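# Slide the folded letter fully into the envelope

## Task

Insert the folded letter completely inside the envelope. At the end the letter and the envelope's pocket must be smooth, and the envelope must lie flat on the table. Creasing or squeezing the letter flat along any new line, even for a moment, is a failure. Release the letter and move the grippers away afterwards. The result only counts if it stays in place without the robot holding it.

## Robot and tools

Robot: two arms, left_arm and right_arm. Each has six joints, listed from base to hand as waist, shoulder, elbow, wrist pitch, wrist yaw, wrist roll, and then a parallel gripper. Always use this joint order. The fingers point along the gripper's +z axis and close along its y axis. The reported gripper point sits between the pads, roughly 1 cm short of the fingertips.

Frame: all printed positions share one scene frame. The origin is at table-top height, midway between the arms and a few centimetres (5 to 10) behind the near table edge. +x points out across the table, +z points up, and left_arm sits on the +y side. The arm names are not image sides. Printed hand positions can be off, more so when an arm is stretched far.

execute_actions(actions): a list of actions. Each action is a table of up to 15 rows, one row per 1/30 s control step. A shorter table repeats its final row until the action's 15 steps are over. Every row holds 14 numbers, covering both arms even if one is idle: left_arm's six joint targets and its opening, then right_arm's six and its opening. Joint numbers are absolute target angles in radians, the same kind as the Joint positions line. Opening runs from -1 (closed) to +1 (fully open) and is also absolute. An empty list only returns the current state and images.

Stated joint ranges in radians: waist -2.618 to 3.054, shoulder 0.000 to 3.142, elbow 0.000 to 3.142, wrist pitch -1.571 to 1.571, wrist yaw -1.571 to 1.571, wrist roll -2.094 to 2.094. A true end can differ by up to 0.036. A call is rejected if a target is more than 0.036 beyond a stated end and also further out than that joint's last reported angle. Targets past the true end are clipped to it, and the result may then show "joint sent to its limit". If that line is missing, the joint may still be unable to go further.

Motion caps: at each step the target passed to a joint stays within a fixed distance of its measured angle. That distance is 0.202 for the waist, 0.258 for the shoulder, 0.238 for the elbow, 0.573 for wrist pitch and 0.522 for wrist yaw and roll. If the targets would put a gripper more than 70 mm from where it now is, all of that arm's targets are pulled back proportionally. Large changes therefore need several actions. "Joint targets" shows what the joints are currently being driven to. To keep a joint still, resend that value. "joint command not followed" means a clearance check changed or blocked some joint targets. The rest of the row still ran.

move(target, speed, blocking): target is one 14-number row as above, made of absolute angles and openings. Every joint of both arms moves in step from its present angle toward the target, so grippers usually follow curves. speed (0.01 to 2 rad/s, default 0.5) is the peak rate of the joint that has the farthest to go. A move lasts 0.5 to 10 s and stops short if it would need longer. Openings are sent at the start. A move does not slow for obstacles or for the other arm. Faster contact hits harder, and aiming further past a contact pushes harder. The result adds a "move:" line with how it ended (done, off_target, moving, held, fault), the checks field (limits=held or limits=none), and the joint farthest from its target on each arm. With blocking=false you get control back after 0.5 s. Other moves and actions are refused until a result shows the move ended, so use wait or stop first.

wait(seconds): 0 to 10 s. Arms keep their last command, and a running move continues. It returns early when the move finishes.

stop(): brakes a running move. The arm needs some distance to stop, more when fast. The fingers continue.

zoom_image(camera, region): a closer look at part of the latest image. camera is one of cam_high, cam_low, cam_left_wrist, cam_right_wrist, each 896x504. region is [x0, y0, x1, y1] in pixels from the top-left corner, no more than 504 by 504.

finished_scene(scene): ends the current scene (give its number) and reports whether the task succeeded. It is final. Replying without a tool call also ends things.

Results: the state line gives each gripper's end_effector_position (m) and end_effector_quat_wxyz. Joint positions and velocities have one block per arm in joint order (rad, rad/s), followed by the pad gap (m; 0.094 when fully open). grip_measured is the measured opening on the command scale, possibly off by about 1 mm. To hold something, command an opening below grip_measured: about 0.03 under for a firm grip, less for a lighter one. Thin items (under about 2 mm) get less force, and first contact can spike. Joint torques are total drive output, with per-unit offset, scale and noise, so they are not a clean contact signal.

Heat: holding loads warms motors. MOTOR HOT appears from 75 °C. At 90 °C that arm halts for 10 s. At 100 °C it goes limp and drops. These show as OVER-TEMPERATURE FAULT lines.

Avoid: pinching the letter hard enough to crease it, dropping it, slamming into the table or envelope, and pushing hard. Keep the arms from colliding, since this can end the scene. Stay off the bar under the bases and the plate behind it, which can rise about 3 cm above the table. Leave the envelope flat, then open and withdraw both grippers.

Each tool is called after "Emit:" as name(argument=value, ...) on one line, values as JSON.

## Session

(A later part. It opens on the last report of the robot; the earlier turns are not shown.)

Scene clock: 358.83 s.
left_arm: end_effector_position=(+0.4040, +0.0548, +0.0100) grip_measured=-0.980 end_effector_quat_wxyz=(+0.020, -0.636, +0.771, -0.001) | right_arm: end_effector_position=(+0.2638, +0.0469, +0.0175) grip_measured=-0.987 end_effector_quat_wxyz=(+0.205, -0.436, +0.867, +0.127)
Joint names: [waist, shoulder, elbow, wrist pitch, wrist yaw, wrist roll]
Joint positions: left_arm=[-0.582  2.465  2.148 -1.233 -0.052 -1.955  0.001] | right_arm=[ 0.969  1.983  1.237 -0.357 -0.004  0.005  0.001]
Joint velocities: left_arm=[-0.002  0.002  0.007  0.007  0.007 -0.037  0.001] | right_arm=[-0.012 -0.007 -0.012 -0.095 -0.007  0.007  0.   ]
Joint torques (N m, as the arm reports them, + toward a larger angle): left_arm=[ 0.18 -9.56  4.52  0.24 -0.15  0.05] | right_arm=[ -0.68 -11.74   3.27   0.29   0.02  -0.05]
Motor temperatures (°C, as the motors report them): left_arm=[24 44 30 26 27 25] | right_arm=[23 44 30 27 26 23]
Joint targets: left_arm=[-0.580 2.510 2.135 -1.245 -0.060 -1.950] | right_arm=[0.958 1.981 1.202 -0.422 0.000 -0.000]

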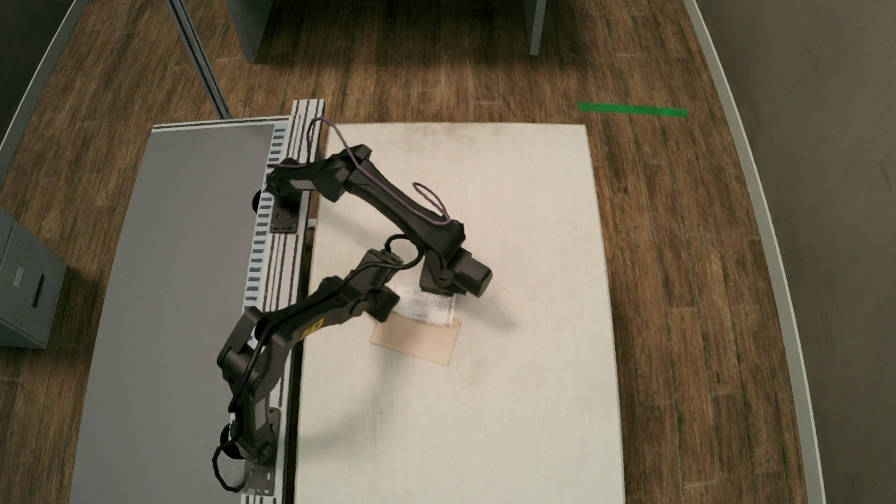

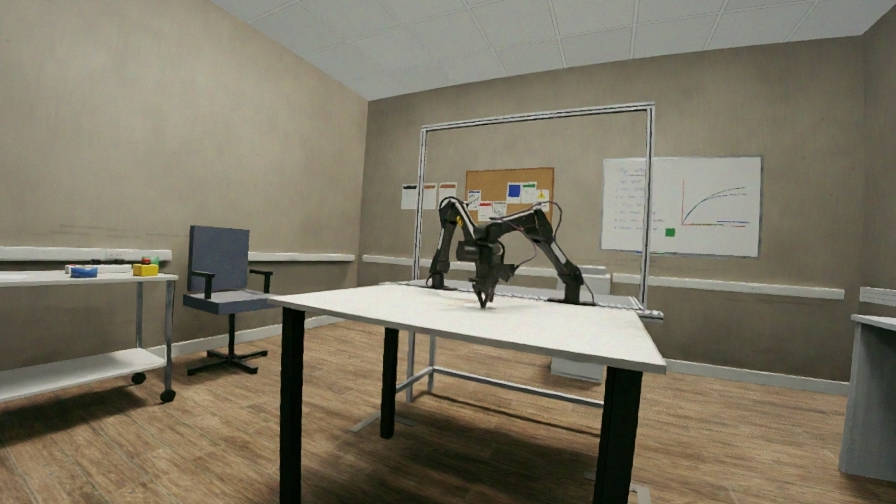

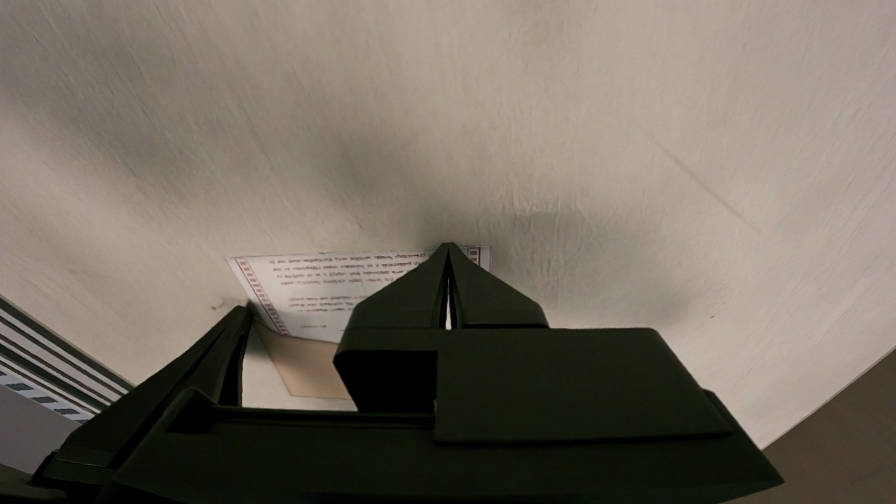

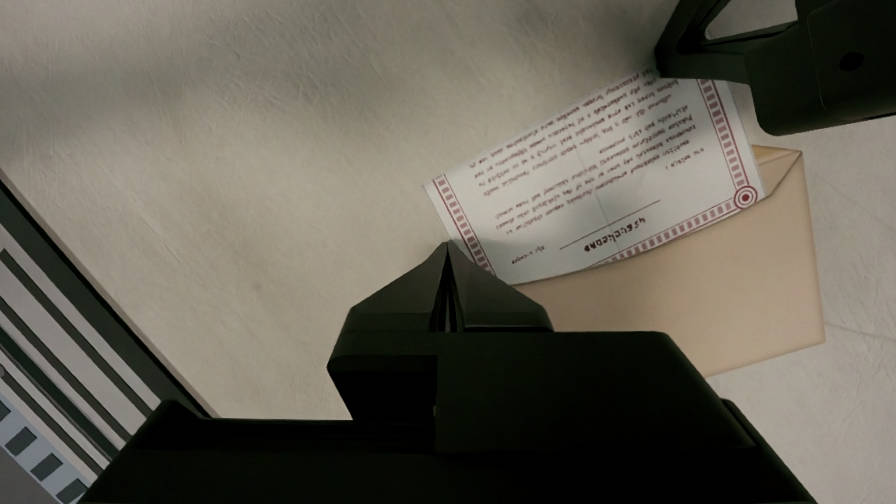

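Catching now. Continue.

Emit:
execute_actions(actions=[[[-0.58,2.51,2.135,-1.245,-0.06,-1.95,-1,0.951,1.97,1.191,-0.433,0,0,-1]],[[-0.58,2.51,2.135,-1.245,-0.06,-1.95,-1,0.944,1.959,1.18,-0.444,0,0,-1]],[[-0.58,2.51,2.135,-1.245,-0.06,-1.95,-1,0.936,1.948,1.169,-0.455,0,0,-1]],[[-0.58,2.51,2.135,-1.245,-0.06,-1.95,-1,0.928,1.937,1.158,-0.466,0,0,-1]],[[-0.58,2.51,2.135,-1.245,-0.06,-1.95,-1,0.92,1.926,1.147,-0.477,0,0,-1]],[[-0.58,2.51,2.135,-1.245,-0.06,-1.95,-1,0.911,1.915,1.136,-0.488,0,0,-1]],[[-0.58,2.51,2.135,-1.245,-0.06,-1.95,-1,0.902,1.904,1.125,-0.499,0,0,-1]],[[-0.58,2.51,2.135,-1.245,-0.06,-1.95,-1,0.892,1.893,1.114,-0.51,0,0,-1]]])

Scene clock: 370.43 s.
left_arm: end_effector_position=(+0.4040, +0.0548, +0.0100) grip_measured=-0.980 end_effector_quat_wxyz=(+0.020, -0.636, +0.771, -0.001) | right_arm: end_effector_position=(+0.2615, -0.0029, +0.0163) grip_measured=-0.987 end_effector_quat_wxyz=(+0.170, -0.412, +0.889, +0.103)
Joint names: [waist, shoulder, elbow, wrist pitch, wrist yaw, wrist roll]
Joint positions: left_arm=[-0.582  2.465  2.148 -1.233 -0.052 -1.955  0.001] | right_arm=[ 0.903  1.894  1.151 -0.445 -0.005  0.005  0.001]
Joint velocities: left_arm=[-0.017  0.012 -0.022 -0.037 -0.066 -0.022 -0.001] | right_arm=[-0.012  0.007 -0.007 -0.095 -0.037  0.037 -0.001]
Joint torques (N m, as the arm reports them, + toward a larger angle): left_arm=[ 0.21 -9.56  4.53  0.23 -0.14  0.06] | right_arm=[ -0.7  -10.5    3.03   0.18   0.02  -0.05]
Motor temperatures (°C, as the motors report them): left_arm=[24 43 30 26 27 25] | right_arm=[23 45 30 26 26 23]
Joint targets: left_arm=[-0.580 2.510 2.135 -1.245 -0.060 -1.950] | right_arm=[0.892 1.893 1.114 -0.510 0.000 0.000]

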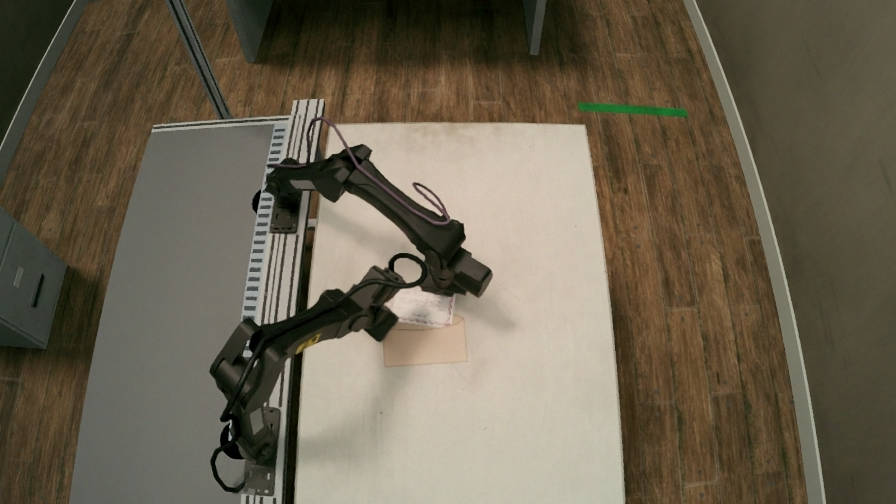

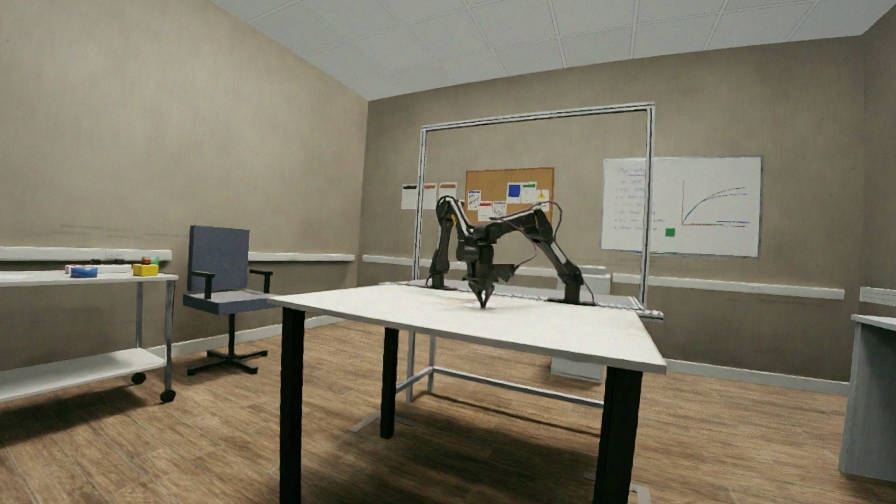

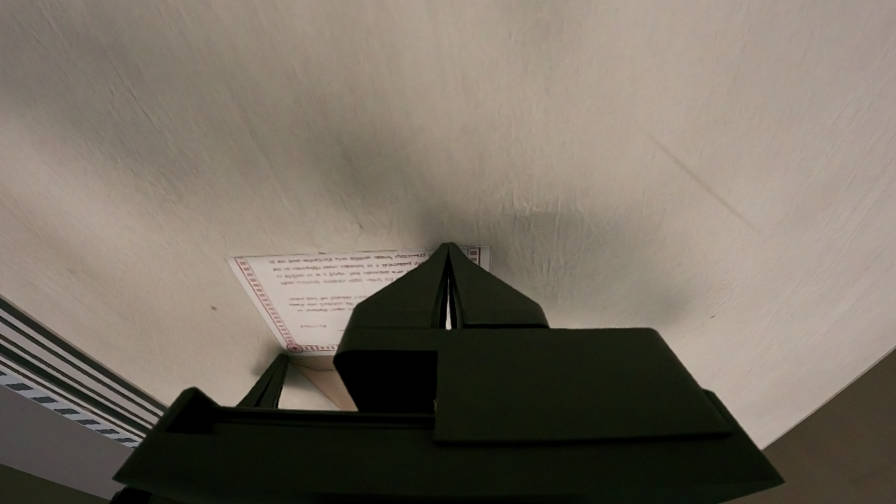

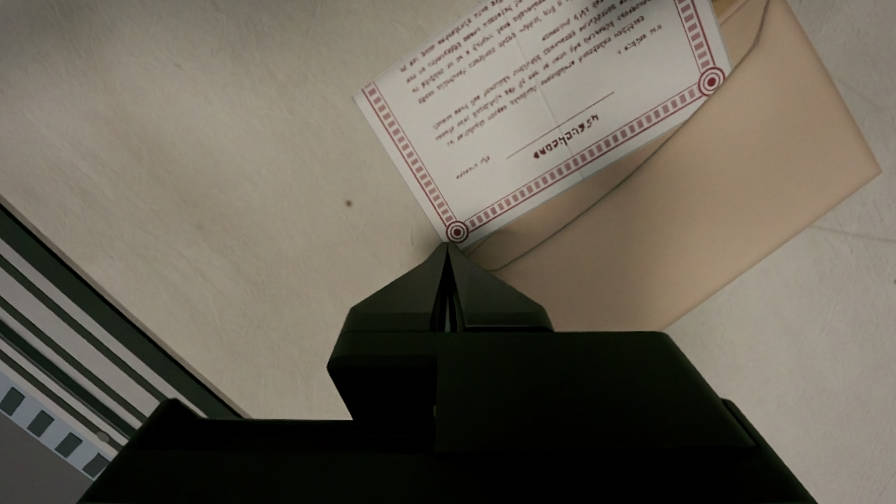

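Emit:
execute_actions(actions=[[[-0.58,2.51,2.135,-1.245,-0.06,-1.95,-1,0.875,1.92,1.14,-0.46,0.02,0,-1]],[[-0.58,2.51,2.135,-1.245,-0.06,-1.95,-1,0.855,1.925,1.14,-0.46,0.03,0,-1]],[[-0.58,2.51,2.135,-1.245,-0.06,-1.95,-1,0.835,1.925,1.14,-0.46,0.03,0,-1]],[[-0.58,2.51,2.135,-1.245,-0.06,-1.95,-1,0.815,1.925,1.14,-0.46,0.03,0,-1]],[[-0.58,2.51,2.135,-1.245,-0.06,-1.95,-1,0.795,1.925,1.14,-0.46,0.03,0,-1]],[[-0.58,2.51,2.135,-1.245,-0.06,-1.95,-1,0.775,1.925,1.14,-0.46,0.03,0,-1]],[[-0.58,2.51,2.135,-1.245,-0.06,-1.95,-1,0.755,1.925,1.14,-0.46,0.03,0,-1]],[[-0.58,2.51,2.135,-1.245,-0.06,-1.95,-1,0.735,1.925,1.14,-0.46,0.03,0,-1]],[[-0.58,2.51,2.135,-1.245,-0.06,-1.95,-1,0.715,1.925,1.14,-0.46,0.03,0,-1]],[[-0.58,2.51,2.135,-1.245,-0.06,-1.95,-1,0.695,1.925,1.14,-0.46,0.03,0,-1]]])

Scene clock: 387.03 s.
left_arm: end_effector_position=(+0.4040, +0.0548, +0.0100) grip_measured=-0.980 end_effector_quat_wxyz=(+0.020, -0.636, +0.771, -0.001) | right_arm: end_effector_position=(+0.3194, -0.0508, +0.0163) grip_measured=-0.987 end_effector_quat_wxyz=(+0.190, -0.331, +0.920, +0.088)
Joint names: [waist, shoulder, elbow, wrist pitch, wrist yaw, wrist roll]
Joint positions: left_arm=[-0.582  2.465  2.148 -1.233 -0.052 -1.955  0.001] | right_arm=[ 0.729  1.894  1.151 -0.417  0.005  0.005  0.001]
Joint velocities: left_arm=[ 0.007 -0.012 -0.027 -0.007  0.007  0.051 -0.001] | right_arm=[-0.007 -0.017 -0.007 -0.022 -0.051 -0.081  0.   ]
Joint torques (N m, as the arm reports them, + toward a larger angle): left_arm=[ 0.19 -9.56  4.53  0.24 -0.15  0.05] | right_arm=[-0.86 -7.75  4.93  0.42  0.26 -0.05]
Motor temperatures (°C, as the motors report them): left_arm=[24 43 30 26 27 25] | right_arm=[23 44 29 26 26 23]
Joint targets: left_arm=[-0.580 2.510 2.135 -1.245 -0.060 -1.950] | right_arm=[0.715 1.925 1.140 -0.460 0.030 0.000]

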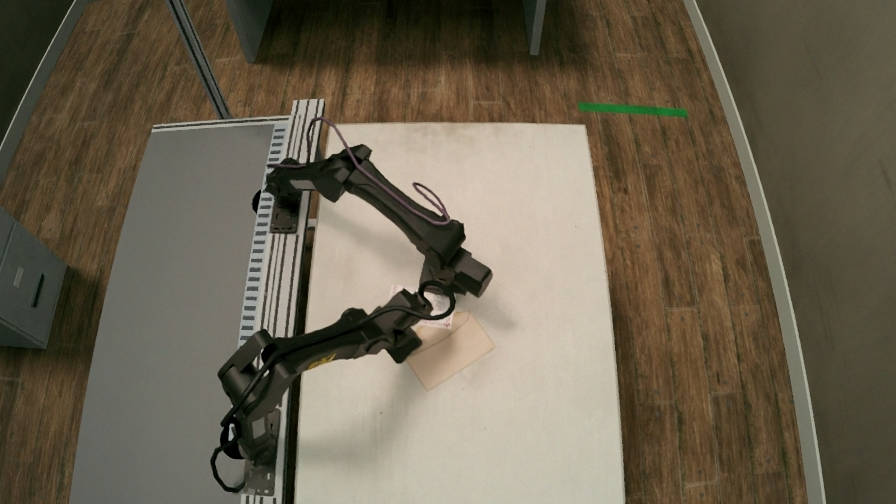

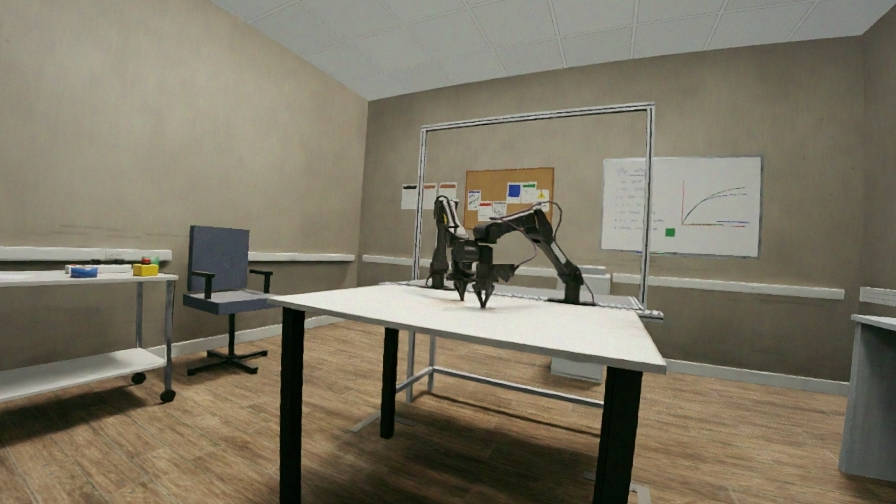

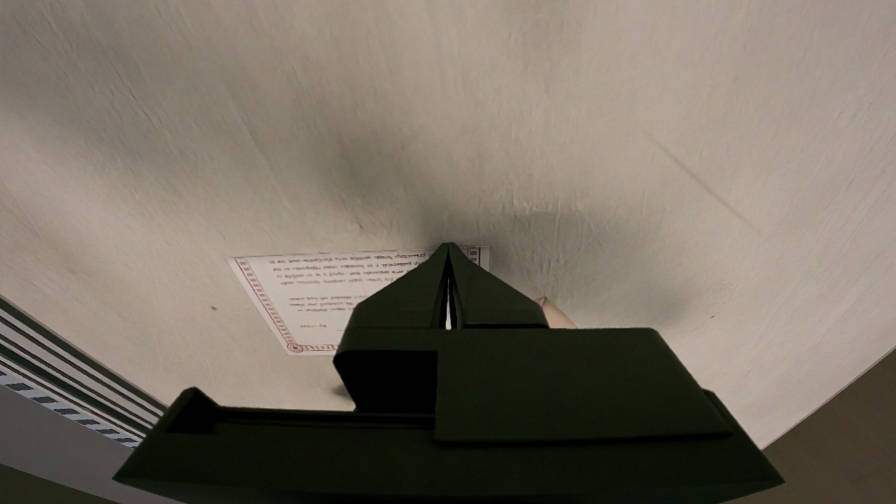

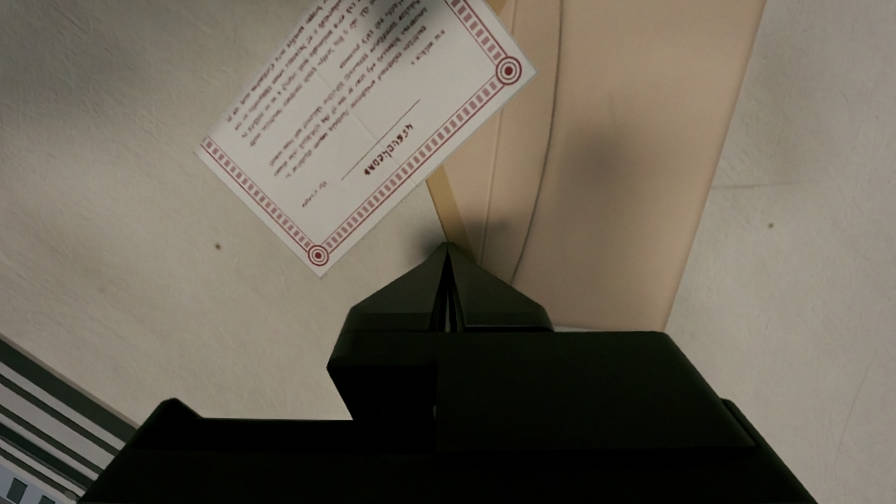

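Excellent, rotating CCW and clearing. Continue.

Emit:
execute_actions(actions=[[[-0.58,2.51,2.135,-1.245,-0.06,-1.95,-1,0.69,1.925,1.14,-0.46,0.03,0,-1]],[[-0.58,2.51,2.135,-1.245,-0.06,-1.95,-1,0.665,1.925,1.14,-0.46,0.03,0,-1]],[[-0.58,2.51,2.135,-1.245,-0.06,-1.95,-1,0.64,1.925,1.14,-0.46,0.03,0,-1]],[[-0.58,2.51,2.135,-1.245,-0.06,-1.95,-1,0.615,1.925,1.14,-0.46,0.03,0,-1]],[[-0.58,2.51,2.135,-1.245,-0.06,-1.95,-1,0.59,1.925,1.14,-0.46,0.03,0,-1]],[[-0.58,2.51,2.135,-1.245,-0.06,-1.95,-1,0.565,1.925,1.14,-0.46,0.03,0,-1]],[[-0.58,2.51,2.135,-1.245,-0.06,-1.95,-1,0.54,1.925,1.14,-0.46,0.03,0,-1]],[[-0.58,2.51,2.135,-1.245,-0.06,-1.95,-1,0.515,1.925,1.14,-0.46,0.03,0,-1]]])

Scene clock: 396.93 s.
left_arm: end_effector_position=(+0.4040, +0.0548, +0.0100) grip_measured=-0.980 end_effector_quat_wxyz=(+0.020, -0.636, +0.771, -0.001) | right_arm: end_effector_position=(+0.3713, -0.1146, +0.0159) grip_measured=-0.987 end_effector_quat_wxyz=(+0.205, -0.239, +0.946, +0.077)
Joint names: [waist, shoulder, elbow, wrist pitch, wrist yaw, wrist roll]
Joint positions: left_arm=[-0.582  2.465  2.148 -1.233 -0.052 -1.955  0.001] | right_arm=[ 0.532  1.894  1.151 -0.39  -0.007  0.005  0.001]
Joint velocities: left_arm=[ 0.002  0.007 -0.007 -0.066 -0.095 -0.007 -0.001] | right_arm=[ 0.007  0.007  0.007 -0.051 -0.037  0.022 -0.   ]
Joint torques (N m, as the arm reports them, + toward a larger angle): left_arm=[ 0.19 -9.57  4.52  0.24 -0.15  0.05] | right_arm=[-1.09 -7.8   4.97  0.21  0.36 -0.05]
Motor temperatures (°C, as the motors report them): left_arm=[24 43 30 26 27 25] | right_arm=[23 43 30 26 26 23]
Joint targets: left_arm=[-0.580 2.510 2.135 -1.245 -0.060 -1.950] | right_arm=[0.515 1.925 1.140 -0.460 0.030 -0.000]

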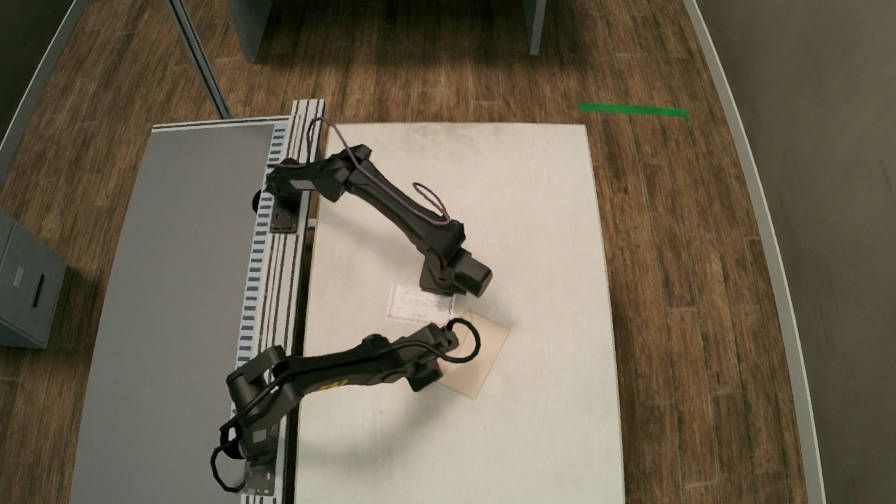

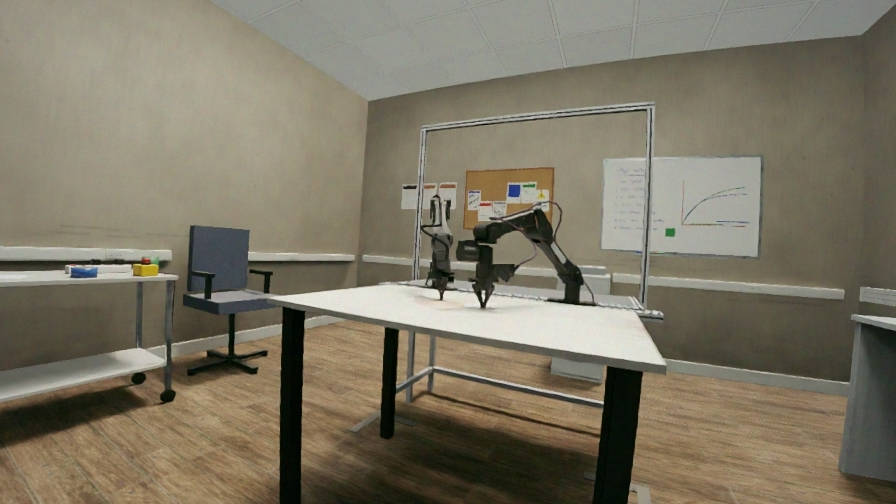

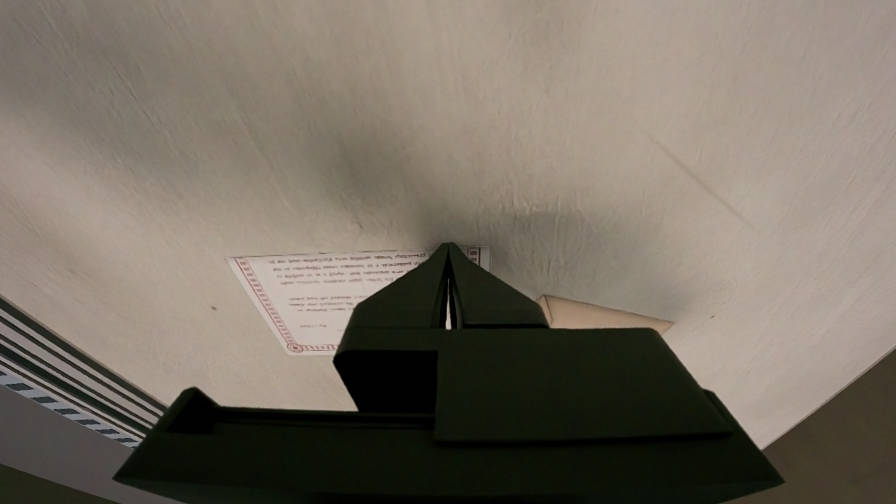

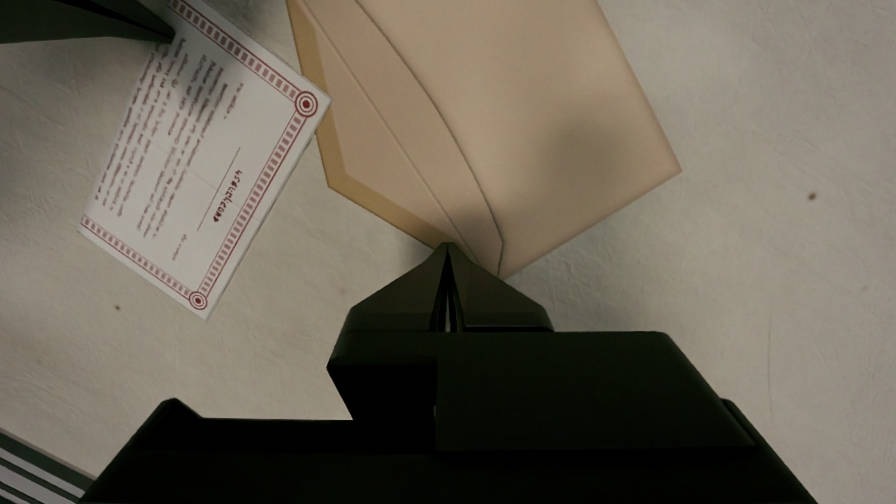

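Emit:
execute_actions(actions=[])

Scene clock: 418.00 s.
left_arm: end_effector_position=(+0.4040, +0.0548, +0.0100) grip_measured=-0.980 end_effector_quat_wxyz=(+0.020, -0.636, +0.771, -0.001) | right_arm: end_effector_position=(+0.3713, -0.1146, +0.0159) grip_measured=-0.987 end_effector_quat_wxyz=(+0.205, -0.239, +0.946, +0.077)
Joint names: [waist, shoulder, elbow, wrist pitch, wrist yaw, wrist roll]
Joint positions: left_arm=[-0.582  2.465  2.148 -1.233 -0.052 -1.955  0.001] | right_arm=[ 0.532  1.894  1.151 -0.39  -0.007  0.005  0.001]
Joint velocities: left_arm=[-0.012 -0.002  0.002 -0.037  0.007 -0.081 -0.   ] | right_arm=[ 0.002  0.002  0.002 -0.007 -0.037 -0.095 -0.001]
Joint torques (N m, as the arm reports them, + toward a larger angle): left_arm=[ 0.2  -9.57  4.55  0.24 -0.15  0.05] | right_arm=[-1.12 -7.79  4.96  0.21  0.37 -0.05]
Motor temperatures (°C, as the motors report them): left_arm=[24 43 30 26 27 25] | right_arm=[23 41 30 26 26 23]
Joint targets: left_arm=[-0.580 2.510 2.135 -1.245 -0.060 -1.950] | right_arm=[0.515 1.925 1.140 -0.460 0.030 -0.000]

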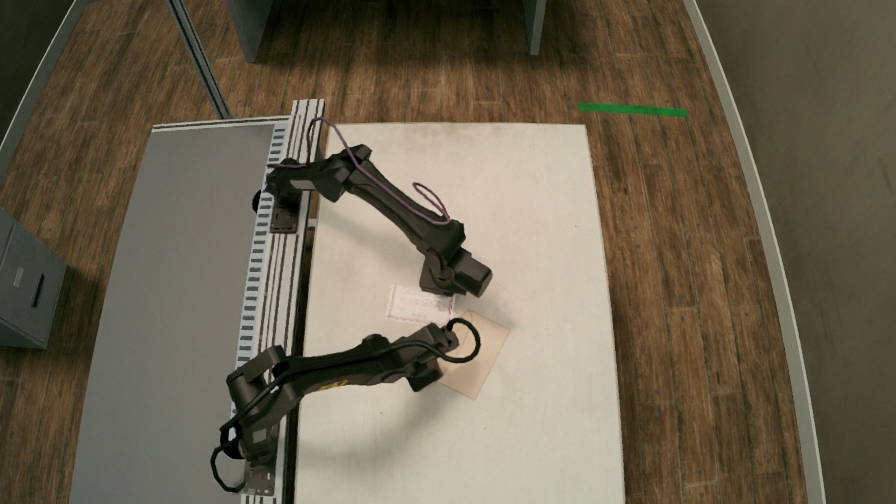

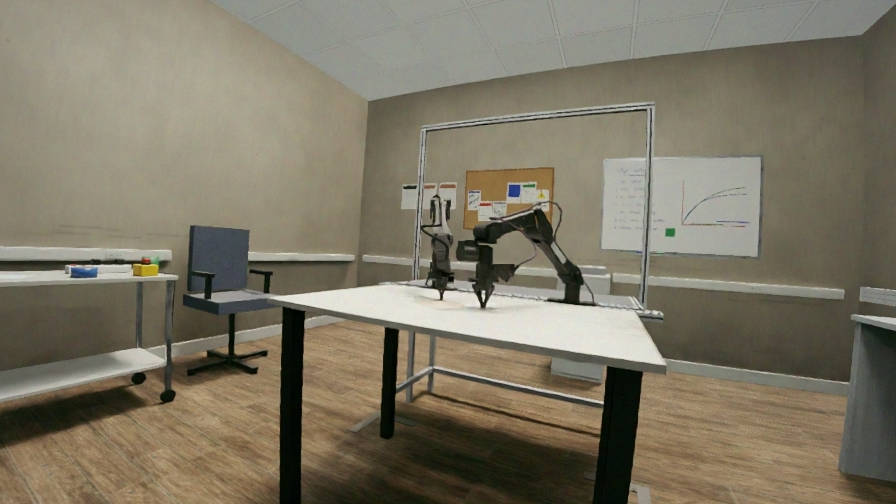

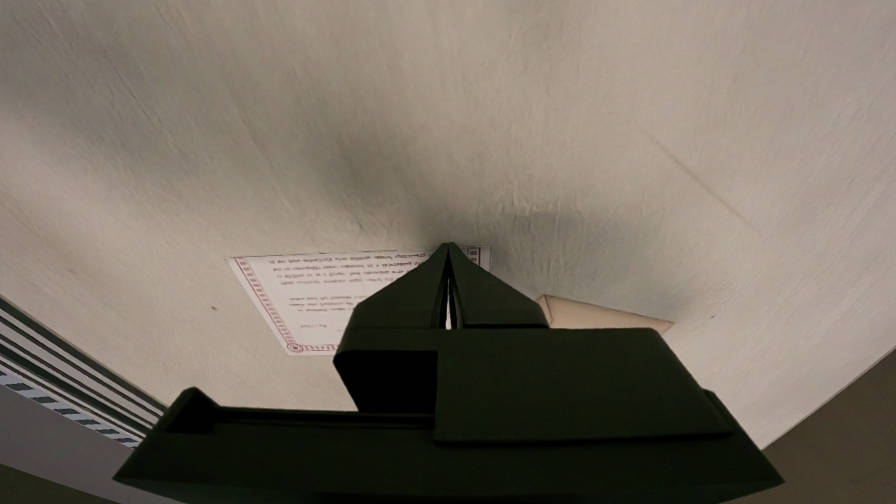

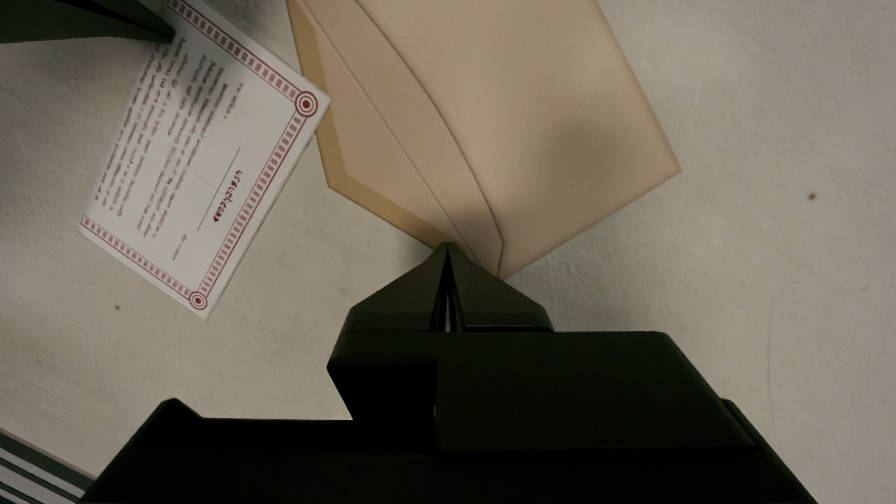

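Emit:
execute_actions(actions=[[[-0.58,2.40,2.135,-1.245,-0.06,-1.95,-1,0.53,1.80,1.15,-0.42,0.03,0,-1]],[[-0.57,2.48,2.32,-1.30,-0.06,-1.95,-1,0.45,1.6,1.1,-0.42,0.03,0,-1]],[[-0.565,2.57,2.49,-1.36,-0.06,-1.95,-1,0.3,1.45,1.0,-0.42,0.03,0,-1]],[[-0.565,2.62,2.49,-1.36,-0.06,-1.95,-1,0.2,1.4,1.0,-0.42,0.03,0,-1]]])

Scene clock: 434.63 s.
left_arm: end_effector_position=(+0.4416, +0.0383, +0.0223) grip_measured=-0.980 end_effector_quat_wxyz=(+0.031, -0.641, +0.766, -0.036) | right_arm: end_effector_position=(+0.3902, -0.2662, +0.1408) grip_measured=-0.987 end_effector_quat_wxyz=(+0.354, -0.068, +0.932, +0.033)
Joint names: [waist, shoulder, elbow, wrist pitch, wrist yaw, wrist roll]
Joint positions: left_arm=[-0.57   2.616  2.477 -1.335 -0.052 -1.955  0.001] | right_arm=[ 0.199  1.422  1.009 -0.418  0.034  0.002  0.001]
Joint velocities: left_arm=[-0.007 -0.007 -0.007  0.066 -0.022 -0.022  0.   ] | right_arm=[-0.012  0.002  0.002 -0.037 -0.007 -0.022 -0.001]
Joint torques (N m, as the arm reports them, + toward a larger angle): left_arm=[  0.42 -13.03   6.46   0.25  -0.14   0.05] | right_arm=[-0.08 -8.29  6.04  1.21 -0.03 -0.03]
Motor temperatures (°C, as the motors report them): left_arm=[24 44 30 26 27 25] | right_arm=[23 41 30 26 26 23]
Joint targets: left_arm=[-0.565 2.620 2.490 -1.360 -0.060 -1.950] | right_arm=[0.200 1.400 1.000 -0.420 0.030 0.000]

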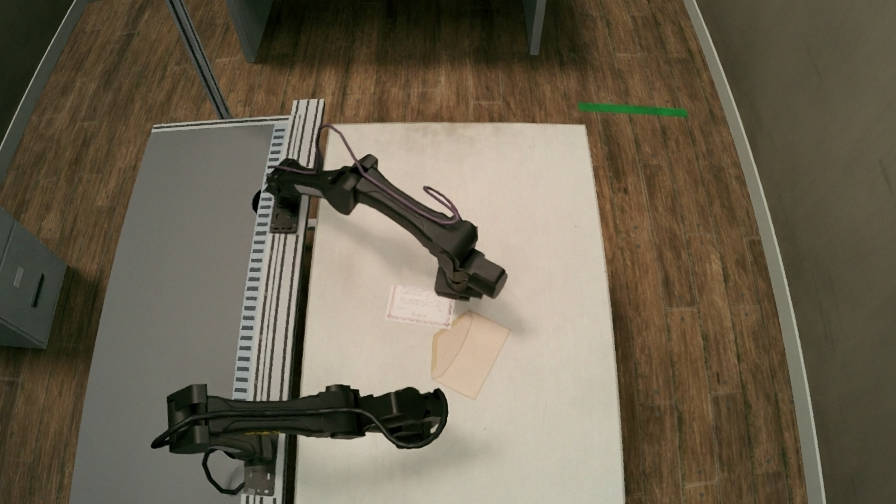

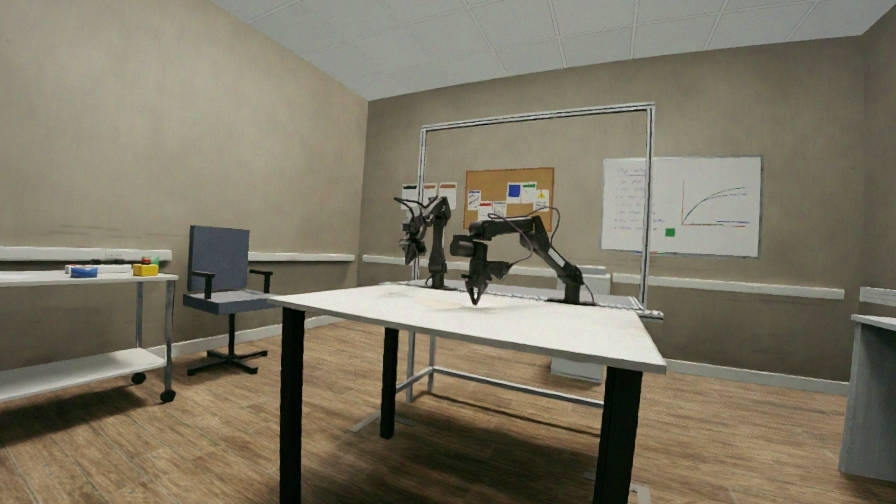

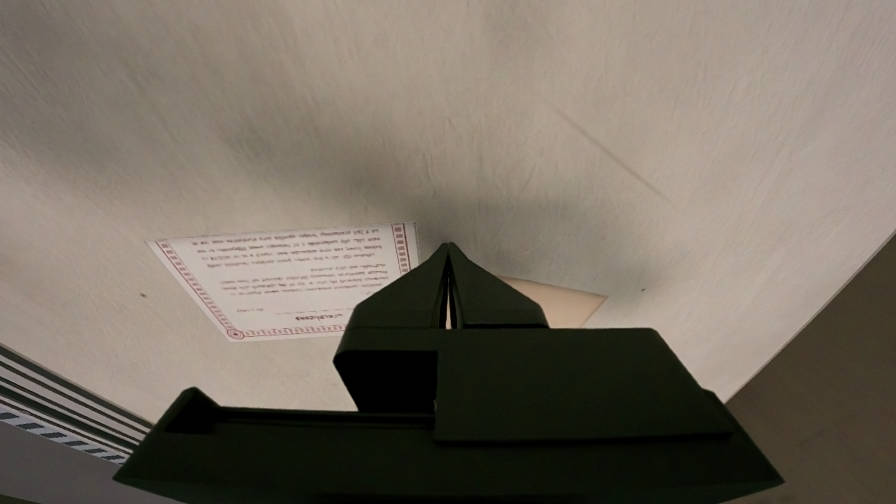

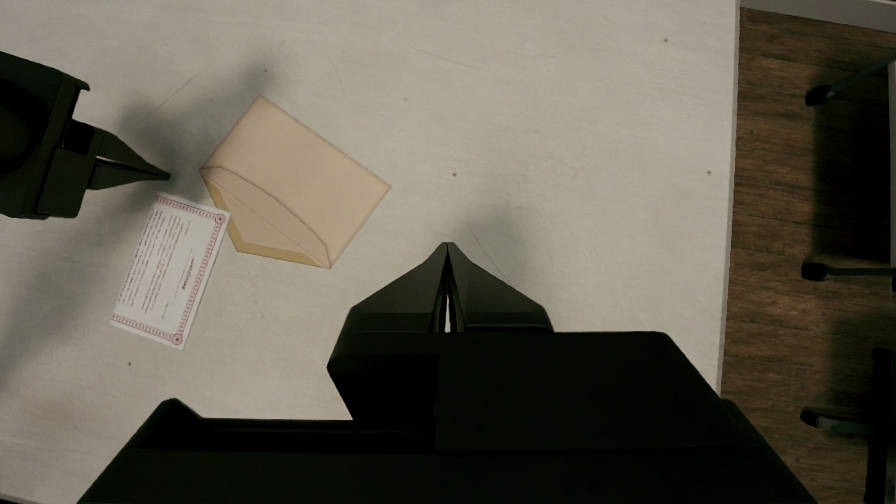

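Emit:
execute_actions(actions=[[[-0.575,2.68,2.49,-1.36,-0.06,-1.95,-1,0.2,1.4,1.0,-0.42,0.03,0,-1]],[[-0.58,2.70,2.48,-1.36,-0.06,-1.95,-1,0.2,1.4,1.0,-0.42,0.03,0,-1]],[[-0.59,2.65,2.38,-1.32,-0.06,-1.95,-1,0.2,1.4,1.0,-0.42,0.03,0,-1]],[[-0.60,2.59,2.28,-1.29,-0.06,-1.95,-1,0.2,1.4,1.0,-0.42,0.03,0,-1]],[[-0.615,2.54,2.18,-1.255,-0.06,-1.95,-1,0.2,1.4,1.0,-0.42,0.03,0,-1]],[[-0.63,2.48,2.08,-1.215,-0.06,-1.95,-1,0.2,1.4,1.0,-0.42,0.03,0,-1]],[[-0.645,2.42,1.98,-1.175,-0.06,-1.95,-1,0.2,1.4,1.0,-0.42,0.03,0,-1]],[[-0.66,2.37,1.88,-1.135,-0.06,-1.95,-1,0.2,1.4,1.0,-0.42,0.03,0,-1]]])

Scene clock: 448.83 s.
left_arm: end_effector_position=(+0.3696, +0.0476, +0.0094) grip_measured=-0.981 end_effector_quat_wxyz=(+0.032, -0.610, +0.792, +0.001) | right_arm: end_effector_position=(+0.3902, -0.2662, +0.1408) grip_measured=-0.987 end_effector_quat_wxyz=(+0.354, -0.068, +0.932, +0.033)
Joint names: [waist, shoulder, elbow, wrist pitch, wrist yaw, wrist roll]
Joint positions: left_arm=[-0.646  2.342  1.923 -1.13  -0.078 -1.953  0.001] | right_arm=[ 0.199  1.422  1.009 -0.418  0.034  0.002  0.001]
Joint velocities: left_arm=[-0.002  0.002 -0.002 -0.022 -0.007 -0.022 -0.001] | right_arm=[ 0.022 -0.002 -0.012 -0.007  0.007  0.022  0.   ]
Joint torques (N m, as the arm reports them, + toward a larger angle): left_arm=[-1.22 -9.87  2.19  0.33  0.13  0.03] | right_arm=[ 0.11 -8.28  6.05  1.19 -0.06 -0.03]
Motor temperatures (°C, as the motors report them): left_arm=[24 47 31 26 27 25] | right_arm=[23 41 30 27 26 23]
Joint targets: left_arm=[-0.660 2.370 1.880 -1.135 -0.060 -1.950] | right_arm=[0.200 1.400 1.000 -0.420 0.030 0.000]

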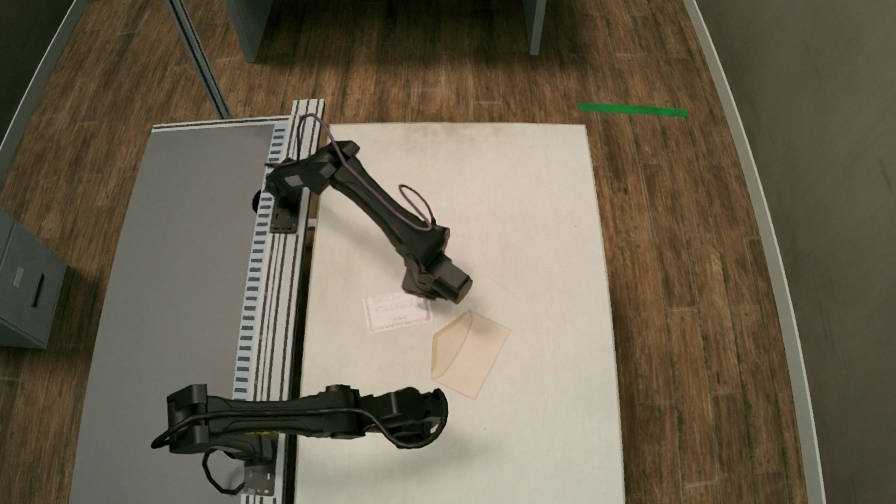

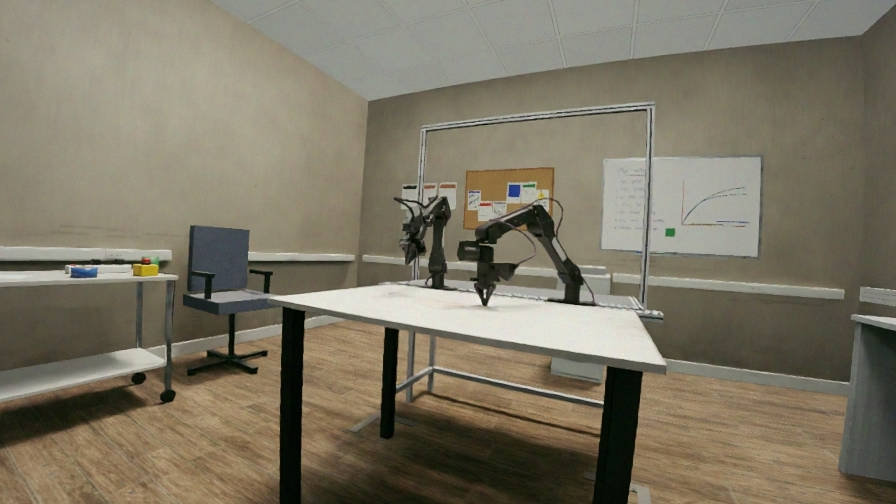

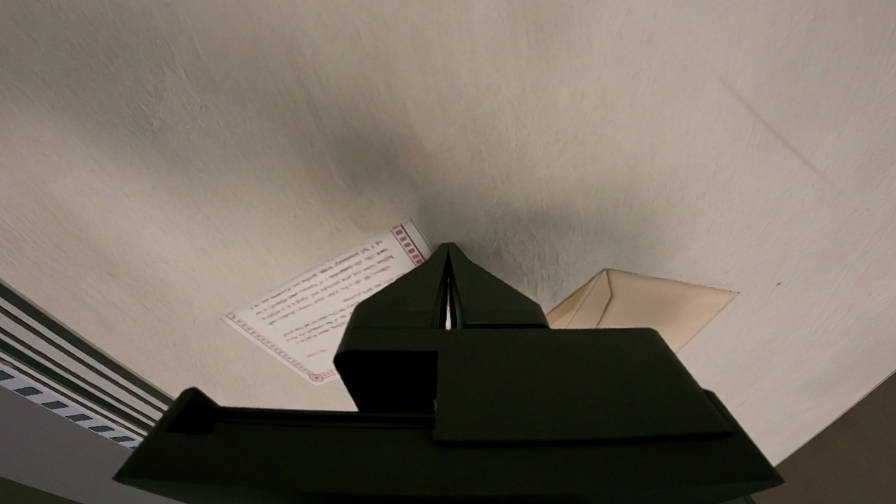

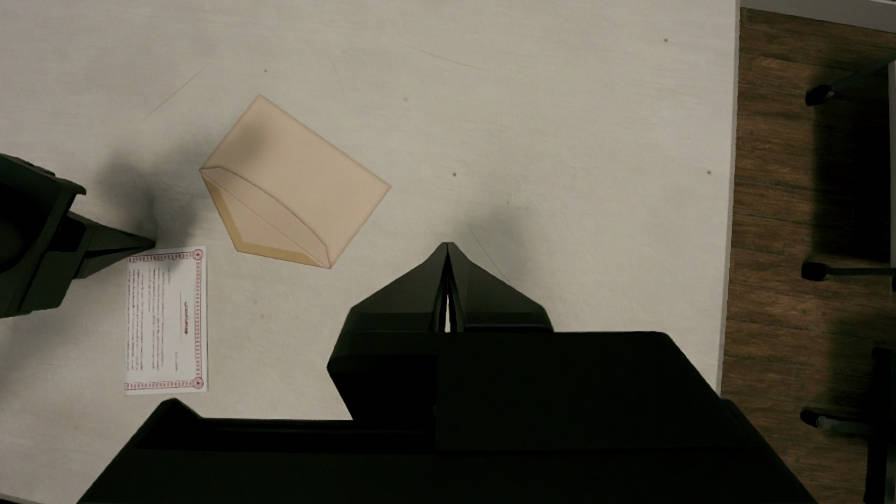

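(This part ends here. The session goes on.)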